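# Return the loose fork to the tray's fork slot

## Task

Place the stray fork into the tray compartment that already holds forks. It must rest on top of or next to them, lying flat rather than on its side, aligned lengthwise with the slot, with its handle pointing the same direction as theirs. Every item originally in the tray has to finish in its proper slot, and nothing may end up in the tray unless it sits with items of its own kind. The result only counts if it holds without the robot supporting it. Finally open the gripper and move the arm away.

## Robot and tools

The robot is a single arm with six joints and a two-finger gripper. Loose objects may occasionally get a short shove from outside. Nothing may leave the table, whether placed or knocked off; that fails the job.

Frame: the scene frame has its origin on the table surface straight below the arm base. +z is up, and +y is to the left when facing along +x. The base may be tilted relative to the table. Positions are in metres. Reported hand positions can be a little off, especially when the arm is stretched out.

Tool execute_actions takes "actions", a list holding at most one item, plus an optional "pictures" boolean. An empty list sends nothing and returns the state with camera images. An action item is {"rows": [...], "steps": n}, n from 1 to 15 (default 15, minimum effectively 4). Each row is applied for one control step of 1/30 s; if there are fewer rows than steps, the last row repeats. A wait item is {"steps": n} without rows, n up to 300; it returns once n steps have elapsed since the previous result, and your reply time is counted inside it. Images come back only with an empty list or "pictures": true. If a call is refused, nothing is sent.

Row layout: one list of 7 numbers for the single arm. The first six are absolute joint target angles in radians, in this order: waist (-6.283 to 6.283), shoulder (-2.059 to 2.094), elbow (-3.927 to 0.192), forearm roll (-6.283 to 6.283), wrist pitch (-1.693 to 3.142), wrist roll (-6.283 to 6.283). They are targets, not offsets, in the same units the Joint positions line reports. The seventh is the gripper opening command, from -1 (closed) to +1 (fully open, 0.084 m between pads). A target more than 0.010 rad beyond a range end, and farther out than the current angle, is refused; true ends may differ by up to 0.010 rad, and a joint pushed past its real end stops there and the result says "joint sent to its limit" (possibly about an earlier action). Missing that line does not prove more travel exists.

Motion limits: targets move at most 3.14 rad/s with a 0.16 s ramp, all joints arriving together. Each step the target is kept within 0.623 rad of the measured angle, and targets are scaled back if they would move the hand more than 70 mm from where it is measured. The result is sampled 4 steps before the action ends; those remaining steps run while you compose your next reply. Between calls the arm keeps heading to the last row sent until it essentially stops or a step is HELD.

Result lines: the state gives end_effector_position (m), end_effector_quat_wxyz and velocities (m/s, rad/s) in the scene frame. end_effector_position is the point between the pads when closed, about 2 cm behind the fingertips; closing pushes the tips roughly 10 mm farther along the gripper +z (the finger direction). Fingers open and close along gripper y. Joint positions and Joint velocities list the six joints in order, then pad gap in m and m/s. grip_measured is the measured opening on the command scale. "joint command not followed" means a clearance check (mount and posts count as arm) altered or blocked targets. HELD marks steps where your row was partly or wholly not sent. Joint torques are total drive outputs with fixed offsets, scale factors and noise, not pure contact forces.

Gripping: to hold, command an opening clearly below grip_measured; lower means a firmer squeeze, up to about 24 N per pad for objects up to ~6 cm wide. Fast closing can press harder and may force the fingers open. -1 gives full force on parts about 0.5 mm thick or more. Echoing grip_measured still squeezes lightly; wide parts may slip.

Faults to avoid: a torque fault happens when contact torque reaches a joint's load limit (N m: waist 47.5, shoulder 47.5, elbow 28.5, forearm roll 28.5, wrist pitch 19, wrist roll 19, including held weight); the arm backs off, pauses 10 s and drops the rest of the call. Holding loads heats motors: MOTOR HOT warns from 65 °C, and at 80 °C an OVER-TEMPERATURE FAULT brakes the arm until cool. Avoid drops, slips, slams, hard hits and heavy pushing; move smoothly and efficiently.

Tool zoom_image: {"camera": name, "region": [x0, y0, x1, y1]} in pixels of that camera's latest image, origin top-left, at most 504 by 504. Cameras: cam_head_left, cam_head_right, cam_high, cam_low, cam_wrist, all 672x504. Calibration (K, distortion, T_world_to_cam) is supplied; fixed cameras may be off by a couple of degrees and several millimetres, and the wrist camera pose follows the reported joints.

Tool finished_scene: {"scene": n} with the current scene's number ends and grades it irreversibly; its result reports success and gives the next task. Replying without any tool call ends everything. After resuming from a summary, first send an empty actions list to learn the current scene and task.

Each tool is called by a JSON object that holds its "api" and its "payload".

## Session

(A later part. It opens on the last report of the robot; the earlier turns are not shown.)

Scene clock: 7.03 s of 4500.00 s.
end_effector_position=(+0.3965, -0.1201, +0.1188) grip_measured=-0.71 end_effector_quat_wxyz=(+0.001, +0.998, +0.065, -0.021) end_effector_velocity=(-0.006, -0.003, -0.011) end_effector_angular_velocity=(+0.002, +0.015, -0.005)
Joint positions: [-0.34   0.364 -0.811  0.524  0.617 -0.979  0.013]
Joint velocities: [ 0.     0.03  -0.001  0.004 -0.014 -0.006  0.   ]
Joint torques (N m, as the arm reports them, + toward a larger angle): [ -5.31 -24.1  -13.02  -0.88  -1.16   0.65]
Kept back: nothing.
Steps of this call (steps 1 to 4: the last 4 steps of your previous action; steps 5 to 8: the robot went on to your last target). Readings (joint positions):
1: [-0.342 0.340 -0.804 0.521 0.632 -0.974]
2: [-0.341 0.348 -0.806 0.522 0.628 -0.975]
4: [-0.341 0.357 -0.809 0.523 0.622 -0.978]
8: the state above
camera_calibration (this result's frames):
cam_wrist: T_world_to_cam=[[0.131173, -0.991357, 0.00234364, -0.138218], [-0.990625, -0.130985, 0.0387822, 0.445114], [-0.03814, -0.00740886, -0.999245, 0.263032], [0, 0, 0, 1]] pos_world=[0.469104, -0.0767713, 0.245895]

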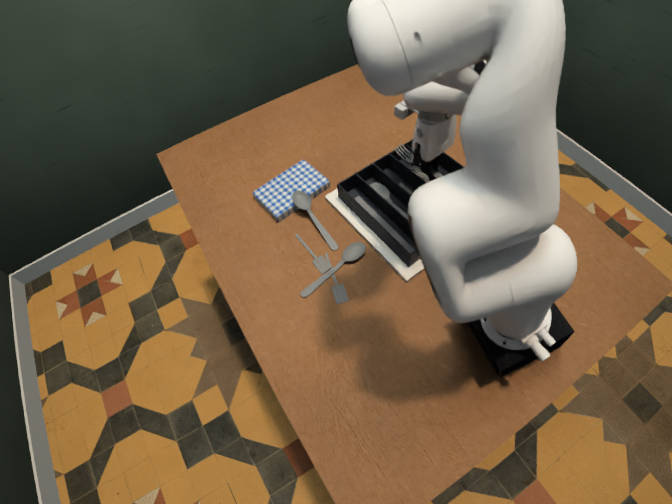

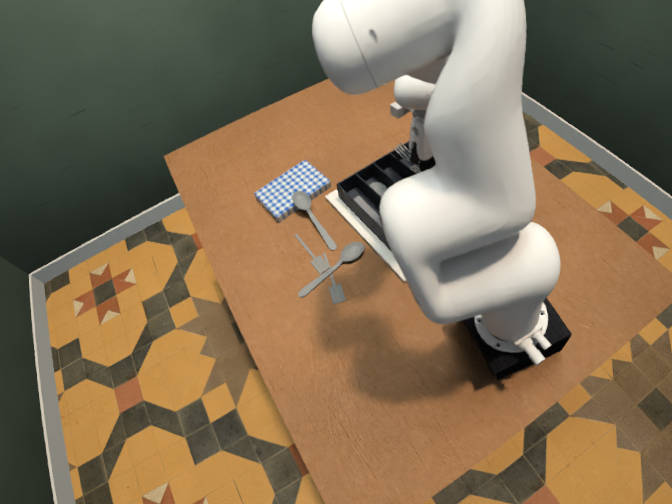

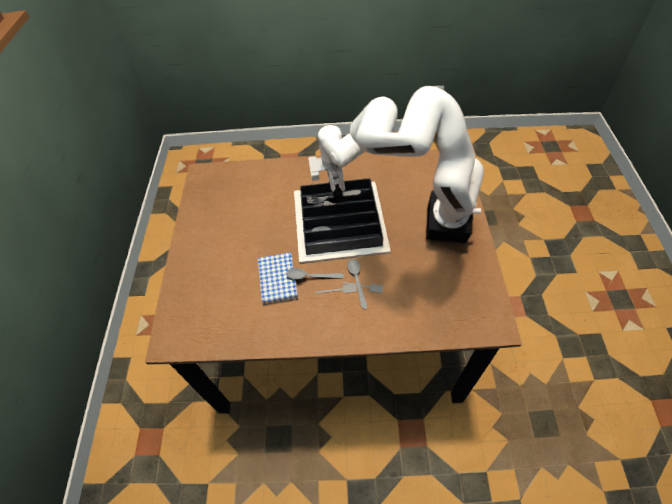

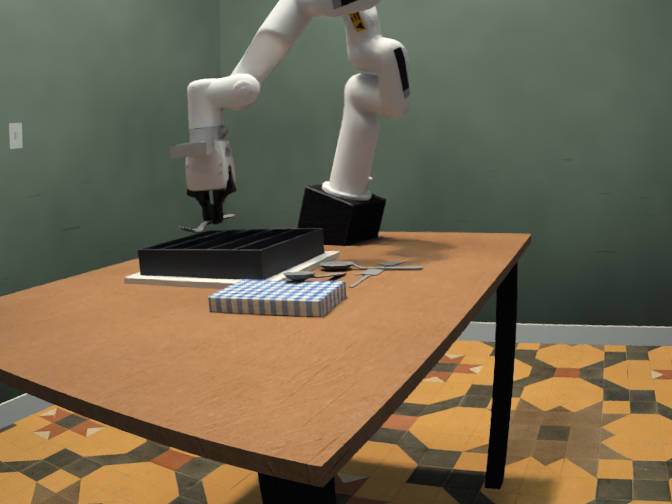

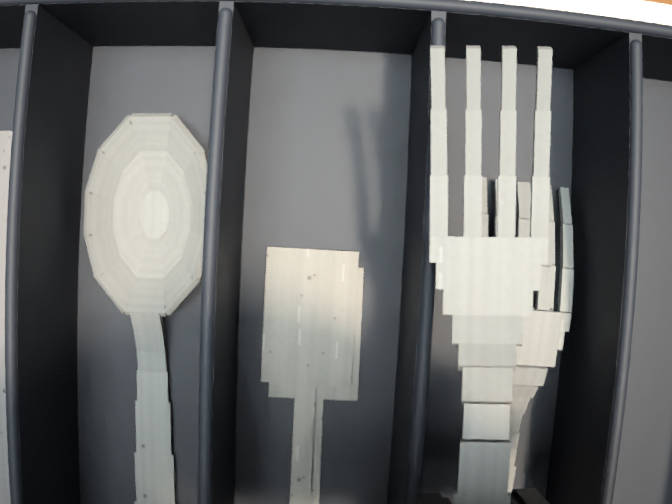

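{"api": "execute_actions", "payload": {"actions": [{"rows":[[-0.37,0.40,-0.825,0.57,0.58,-1.04,-1]],"steps":10}]}}

{"api": "execute_actions", "payload": {"actions": [{"rows":[[-0.34,0.5,-0.838,0.63,0.52,-1.09,-1]],"steps":15}], "pictures": true}}

Scene clock: 7.50 s of 4500.00 s.
end_effector_position=(+0.3972, -0.1333, +0.1150) grip_measured=-0.71 end_effector_quat_wxyz=(+0.003, +0.998, +0.060, -0.010) end_effector_velocity=(-0.004, -0.058, -0.016) end_effector_angular_velocity=(-0.010, -0.090, -0.054)
Joint positions: [-0.362  0.391 -0.821  0.556  0.591 -1.022  0.013]
Joint velocities: [-0.1    0.111 -0.031  0.14  -0.109 -0.181 -0.   ]
Joint torques (N m, as the arm reports them, + toward a larger angle): [ -4.22 -24.55 -13.03  -1.37  -0.87   0.58]
Steps of this call (steps 1 to 8: the robot went on to your last target; steps 9 to 14: the first 6 steps of this action). Readings (joint positions):
9: [-0.340 0.367 -0.811 0.524 0.616 -0.980]
10: [-0.341 0.369 -0.812 0.527 0.614 -0.984]
12: [-0.352 0.380 -0.817 0.543 0.601 -1.005]
14: the state above

Scene clock: 8.00 s of 4500.00 s.
end_effector_position=(+0.3895, -0.1396, +0.0786) grip_measured=-0.71 end_effector_quat_wxyz=(+0.001, +0.998, +0.060, -0.017) end_effector_velocity=(+0.016, -0.009, -0.006) end_effector_angular_velocity=(-0.026, -0.035, +0.013)
Joint positions: [-0.342  0.494 -0.837  0.626  0.524 -1.087  0.013]
Joint velocities: [ 0.013  0.04  -0.035  0.038 -0.048 -0.034  0.   ]
Joint torques (N m, as the arm reports them, + toward a larger angle): [ -5.53 -24.16 -11.93  -1.31  -1.22   0.34]
Steps of this call (steps 1 to 4: the last 4 steps of your previous action; steps 5 to 15: the first 11 steps of this action). Readings (joint positions):
5: [-0.368 0.398 -0.824 0.567 0.582 -1.037]
6: [-0.368 0.402 -0.825 0.570 0.579 -1.040]
8: [-0.360 0.430 -0.832 0.589 0.559 -1.056]
12: [-0.344 0.485 -0.833 0.619 0.532 -1.081]
15: the state above
camera_calibration (this result's frames):
cam_wrist: T_world_to_cam=[[0.120054, -0.992762, 0.0031985, -0.152455], [-0.992331, -0.119906, 0.0300367, 0.440117], [-0.0294358, -0.00678001, -0.999544, 0.219094], [0, 0, 0, 1]] pos_world=[0.461494, -0.0970936, 0.206262]

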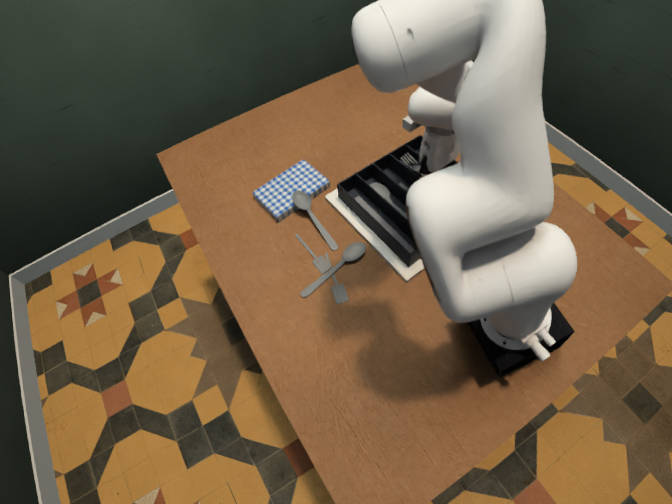

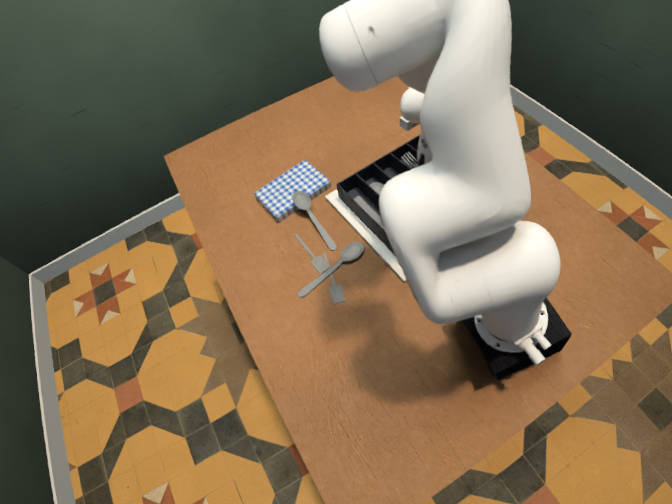

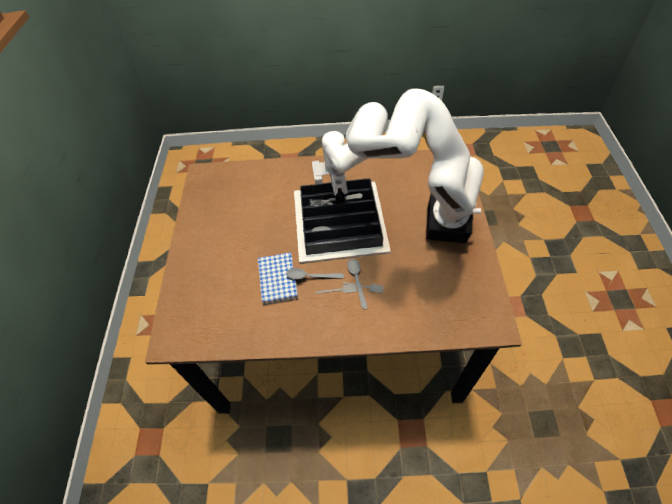

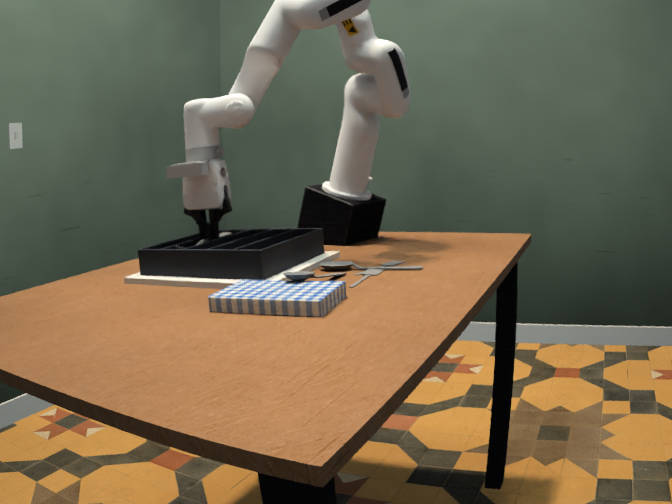

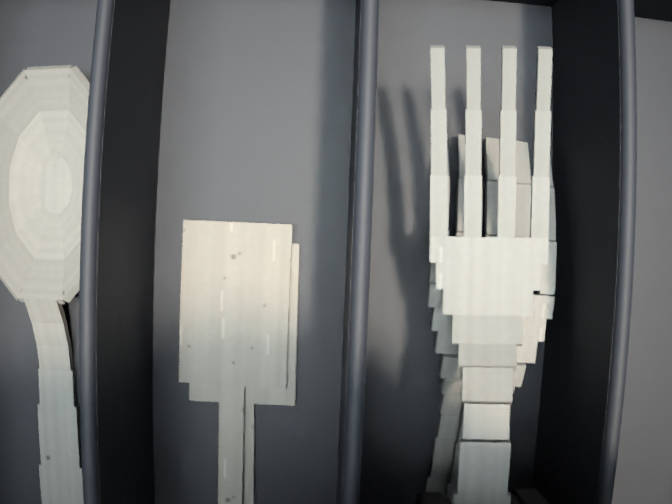

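{"api": "execute_actions", "payload": {"actions": [{"rows":[[-0.335,0.535,-0.86,0.65,0.50,-1.10,-1]],"steps":12}], "pictures": true}}

Scene clock: 8.40 s of 4500.00 s.
end_effector_position=(+0.3928, -0.1440, +0.0695) grip_measured=-0.71 end_effector_quat_wxyz=(+0.004, +0.998, +0.057, -0.014) end_effector_velocity=(+0.008, -0.008, -0.011) end_effector_angular_velocity=(-0.011, -0.013, -0.008)
Joint positions: [-0.336  0.53  -0.857  0.647  0.503 -1.098  0.013]
Joint velocities: [ 0.006  0.049 -0.033  0.029 -0.03  -0.015  0.   ]
Joint torques (N m, as the arm reports them, + toward a larger angle): [ -5.09 -25.08 -11.21  -1.1   -1.08   0.21]
Steps of this call (steps 1 to 4: the last 4 steps of your previous action; steps 5 to 12: the first 8 steps of this action). Readings (joint positions):
5: [-0.340 0.498 -0.838 0.629 0.521 -1.089]
6: [-0.340 0.501 -0.840 0.631 0.518 -1.091]
8: [-0.338 0.515 -0.849 0.639 0.511 -1.094]
12: the state above
camera_calibration (this result's frames):
cam_wrist: T_world_to_cam=[[0.114767, -0.993348, 0.00940479, -0.155607], [-0.993082, -0.11449, 0.0260783, 0.444491], [-0.024828, -0.0123327, -0.999616, 0.207508], [0, 0, 0, 1]] pos_world=[0.464426, -0.101123, 0.197301]

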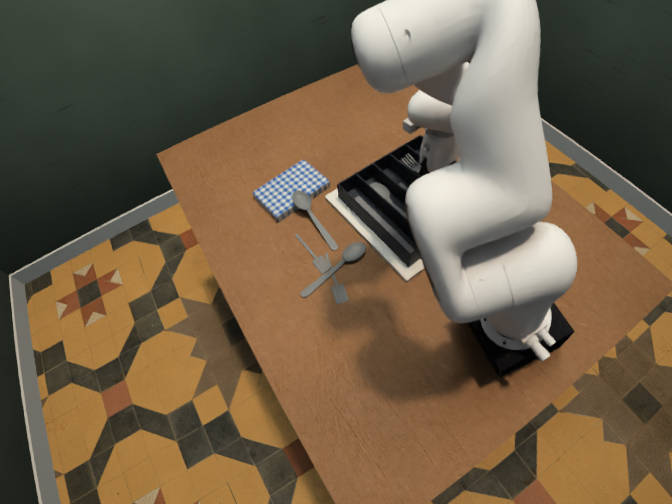

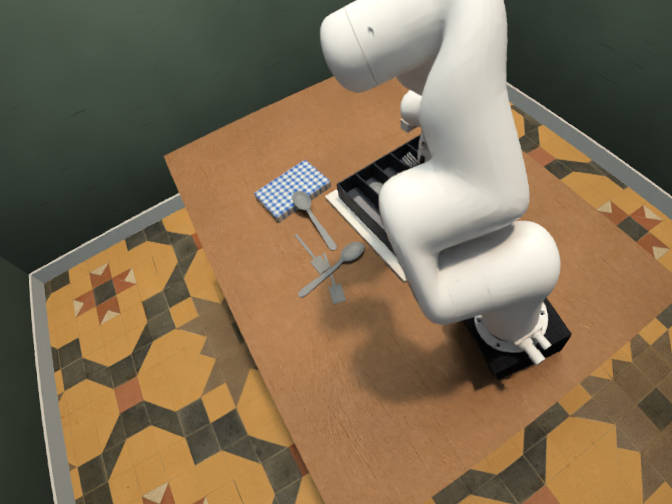

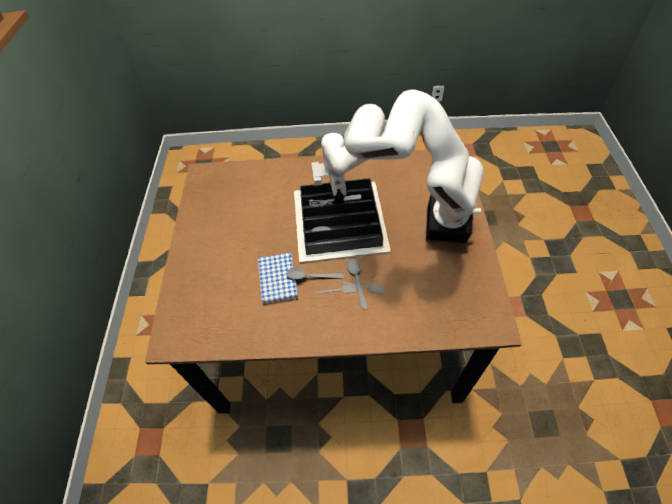

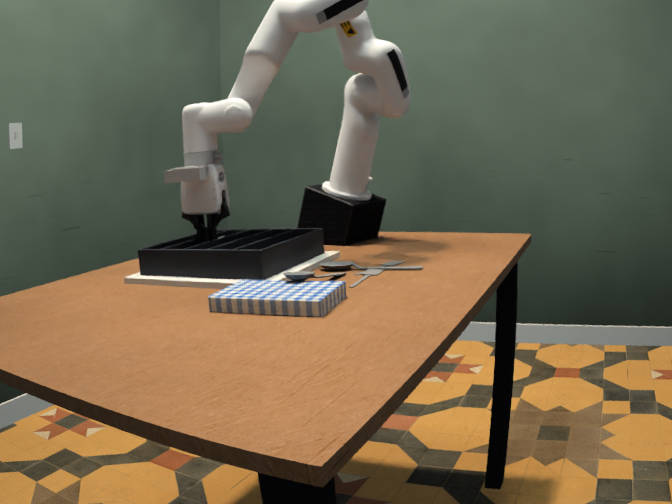

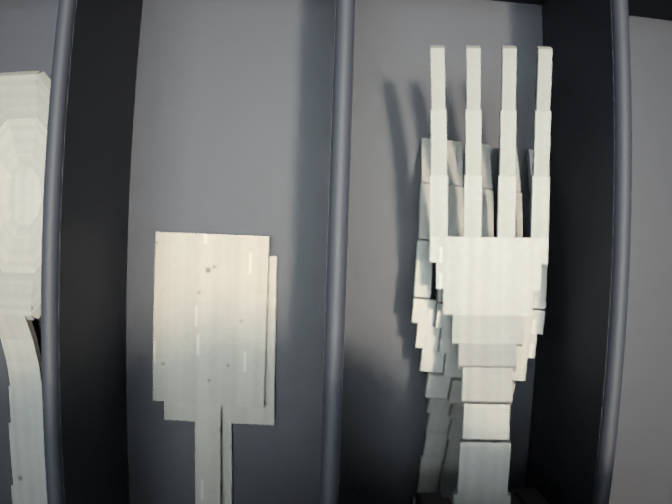

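Fine. Release and lift.

{"api": "execute_actions", "payload": {"actions": [{"rows":[[-0.325,0.535,-0.86,0.65,0.50,-1.10,-0.5]],"steps":12}]}}

{"api": "execute_actions", "payload": {"actions": [{"rows":[[-0.345,0.33,-0.82,0.54,0.63,-1.0,-0.5]],"steps":15}]}}

{"api": "execute_actions", "payload": {"actions": [{"steps":5}], "pictures": true}}

Scene clock: 8.83 s of 4500.00 s.
end_effector_position=(+0.3949, -0.1415, +0.0676) grip_measured=-0.52 end_effector_quat_wxyz=(+0.004, +0.998, +0.061, -0.015) end_effector_velocity=(+0.002, +0.004, -0.001) end_effector_angular_velocity=(-0.002, +0.001, +0.011)
Joint positions: [-0.326  0.535 -0.86   0.65   0.5   -1.1    0.021]
Joint velocities: [ 0.012  0.001 -0.002  0.001 -0.003 -0.     0.002]
Joint torques (N m, as the arm reports them, + toward a larger angle): [ -5.9  -23.67 -10.73  -1.24  -0.96   0.07]
Steps of this call (steps 1 to 4: the last 4 steps of your previous action; step 5: the robot went on to your last target; steps 6 to 13: the first 8 steps of this action). Readings (joint positions):
6: [-0.335 0.534 -0.860 0.650 0.500 -1.100]
7: [-0.334 0.534 -0.860 0.650 0.500 -1.100]
9: [-0.330 0.534 -0.860 0.650 0.501 -1.100]
13: the state above

Scene clock: 9.33 s of 4500.00 s.
end_effector_position=(+0.4104, -0.1209, +0.1314) grip_measured=-0.52 end_effector_quat_wxyz=(+0.003, +0.997, +0.073, -0.000) end_effector_velocity=(-0.039, +0.026, +0.019) end_effector_angular_velocity=(+0.047, +0.087, -0.018)
Joint positions: [-0.343  0.344 -0.826  0.549  0.618 -1.009  0.021]
Joint velocities: [-0.016 -0.126  0.09  -0.093  0.127  0.089 -0.   ]
Joint torques (N m, as the arm reports them, + toward a larger angle): [ -4.5  -20.52 -12.86  -1.61  -1.45   0.31]
Steps of this call (steps 1 to 4: the last 4 steps of your previous action; steps 5 to 15: the first 11 steps of this action). Readings (joint positions):
5: [-0.325 0.535 -0.860 0.650 0.500 -1.100]
6: [-0.326 0.532 -0.859 0.648 0.503 -1.098]
8: [-0.329 0.498 -0.848 0.627 0.527 -1.079]
12: [-0.340 0.374 -0.834 0.566 0.598 -1.024]
15: the state above

Scene clock: 9.50 s of 4500.00 s.
end_effector_position=(+0.4079, -0.1189, +0.1332) grip_measured=-0.52 end_effector_quat_wxyz=(+0.002, +0.997, +0.072, -0.003) end_effector_velocity=(+0.003, +0.003, +0.012) end_effector_angular_velocity=(-0.003, -0.006, +0.004)
Joint positions: [-0.345  0.334 -0.82   0.542  0.628 -1.002  0.021]
Joint velocities: [-0.003 -0.031  0.001 -0.018  0.02   0.017 -0.   ]
Joint torques (N m, as the arm reports them, + toward a larger angle): [ -4.55 -22.   -12.79  -1.44  -0.82   0.37]
Kept back: nothing.
Steps of this call (steps 1 to 4: the last 4 steps of your previous action; step 5: the robot went on to your last target). Readings (joint positions):
1: [-0.344 0.341 -0.823 0.547 0.622 -1.006]
2: [-0.344 0.339 -0.821 0.545 0.624 -1.005]
4: [-0.344 0.335 -0.820 0.543 0.627 -1.002]
5: the state above
camera_calibration (this result's frames):
cam_wrist: T_world_to_cam=[[0.145406, -0.989352, 0.00636678, -0.144712], [-0.989369, -0.145387, 0.00339748, 0.458512], [-0.00243565, -0.00679311, -0.999974, 0.263439], [0, 0, 0, 1]] pos_world=[0.475321, -0.0747199, 0.262795]

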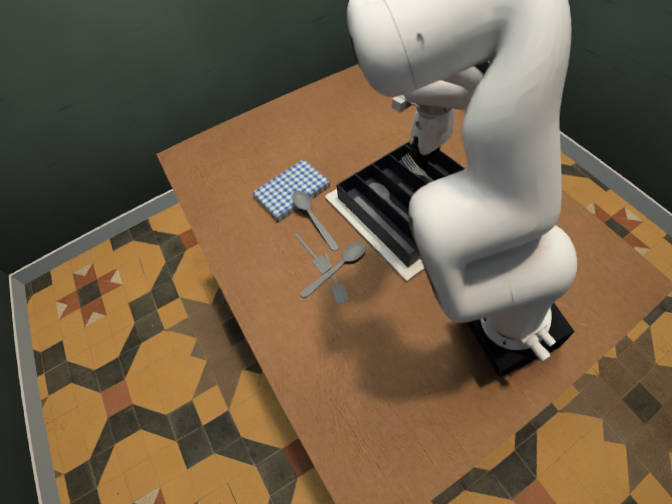

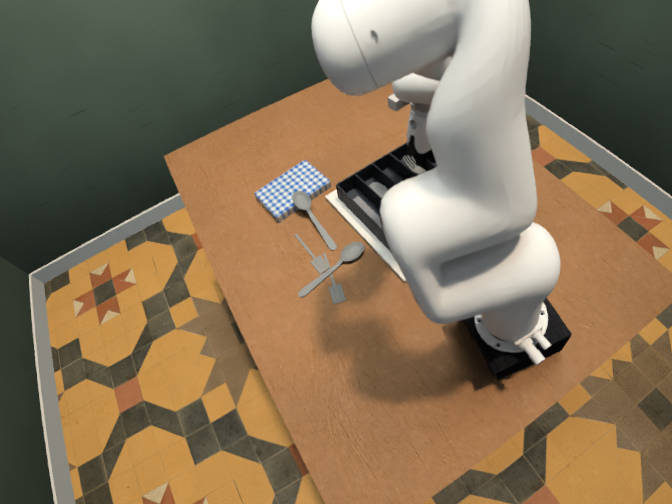

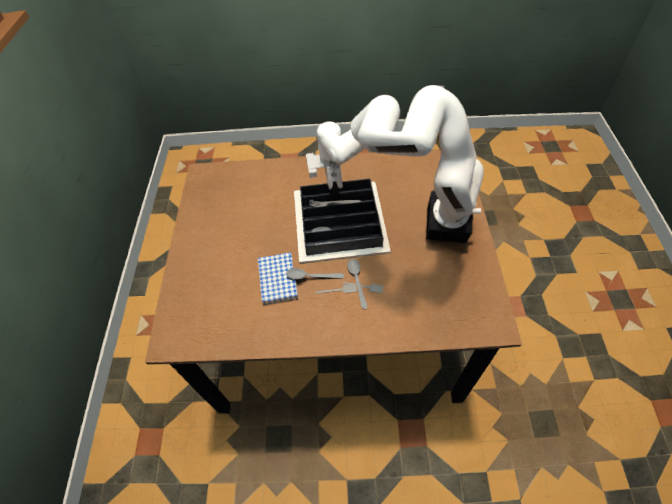

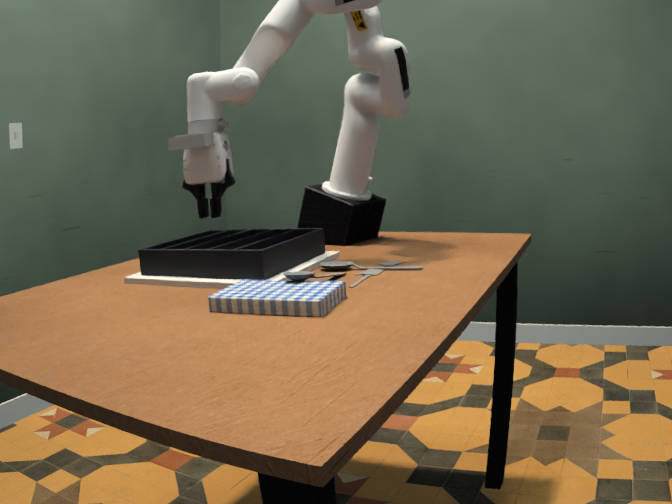

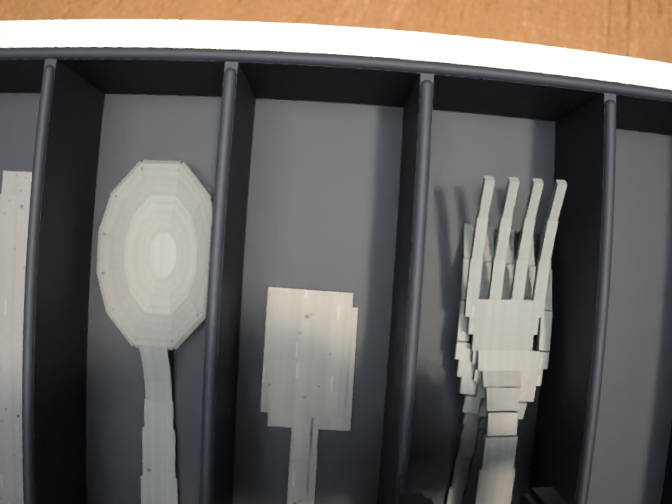

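{"api": "finished_scene", "payload": {"scene": 2}}

The scene is finished: the task was done.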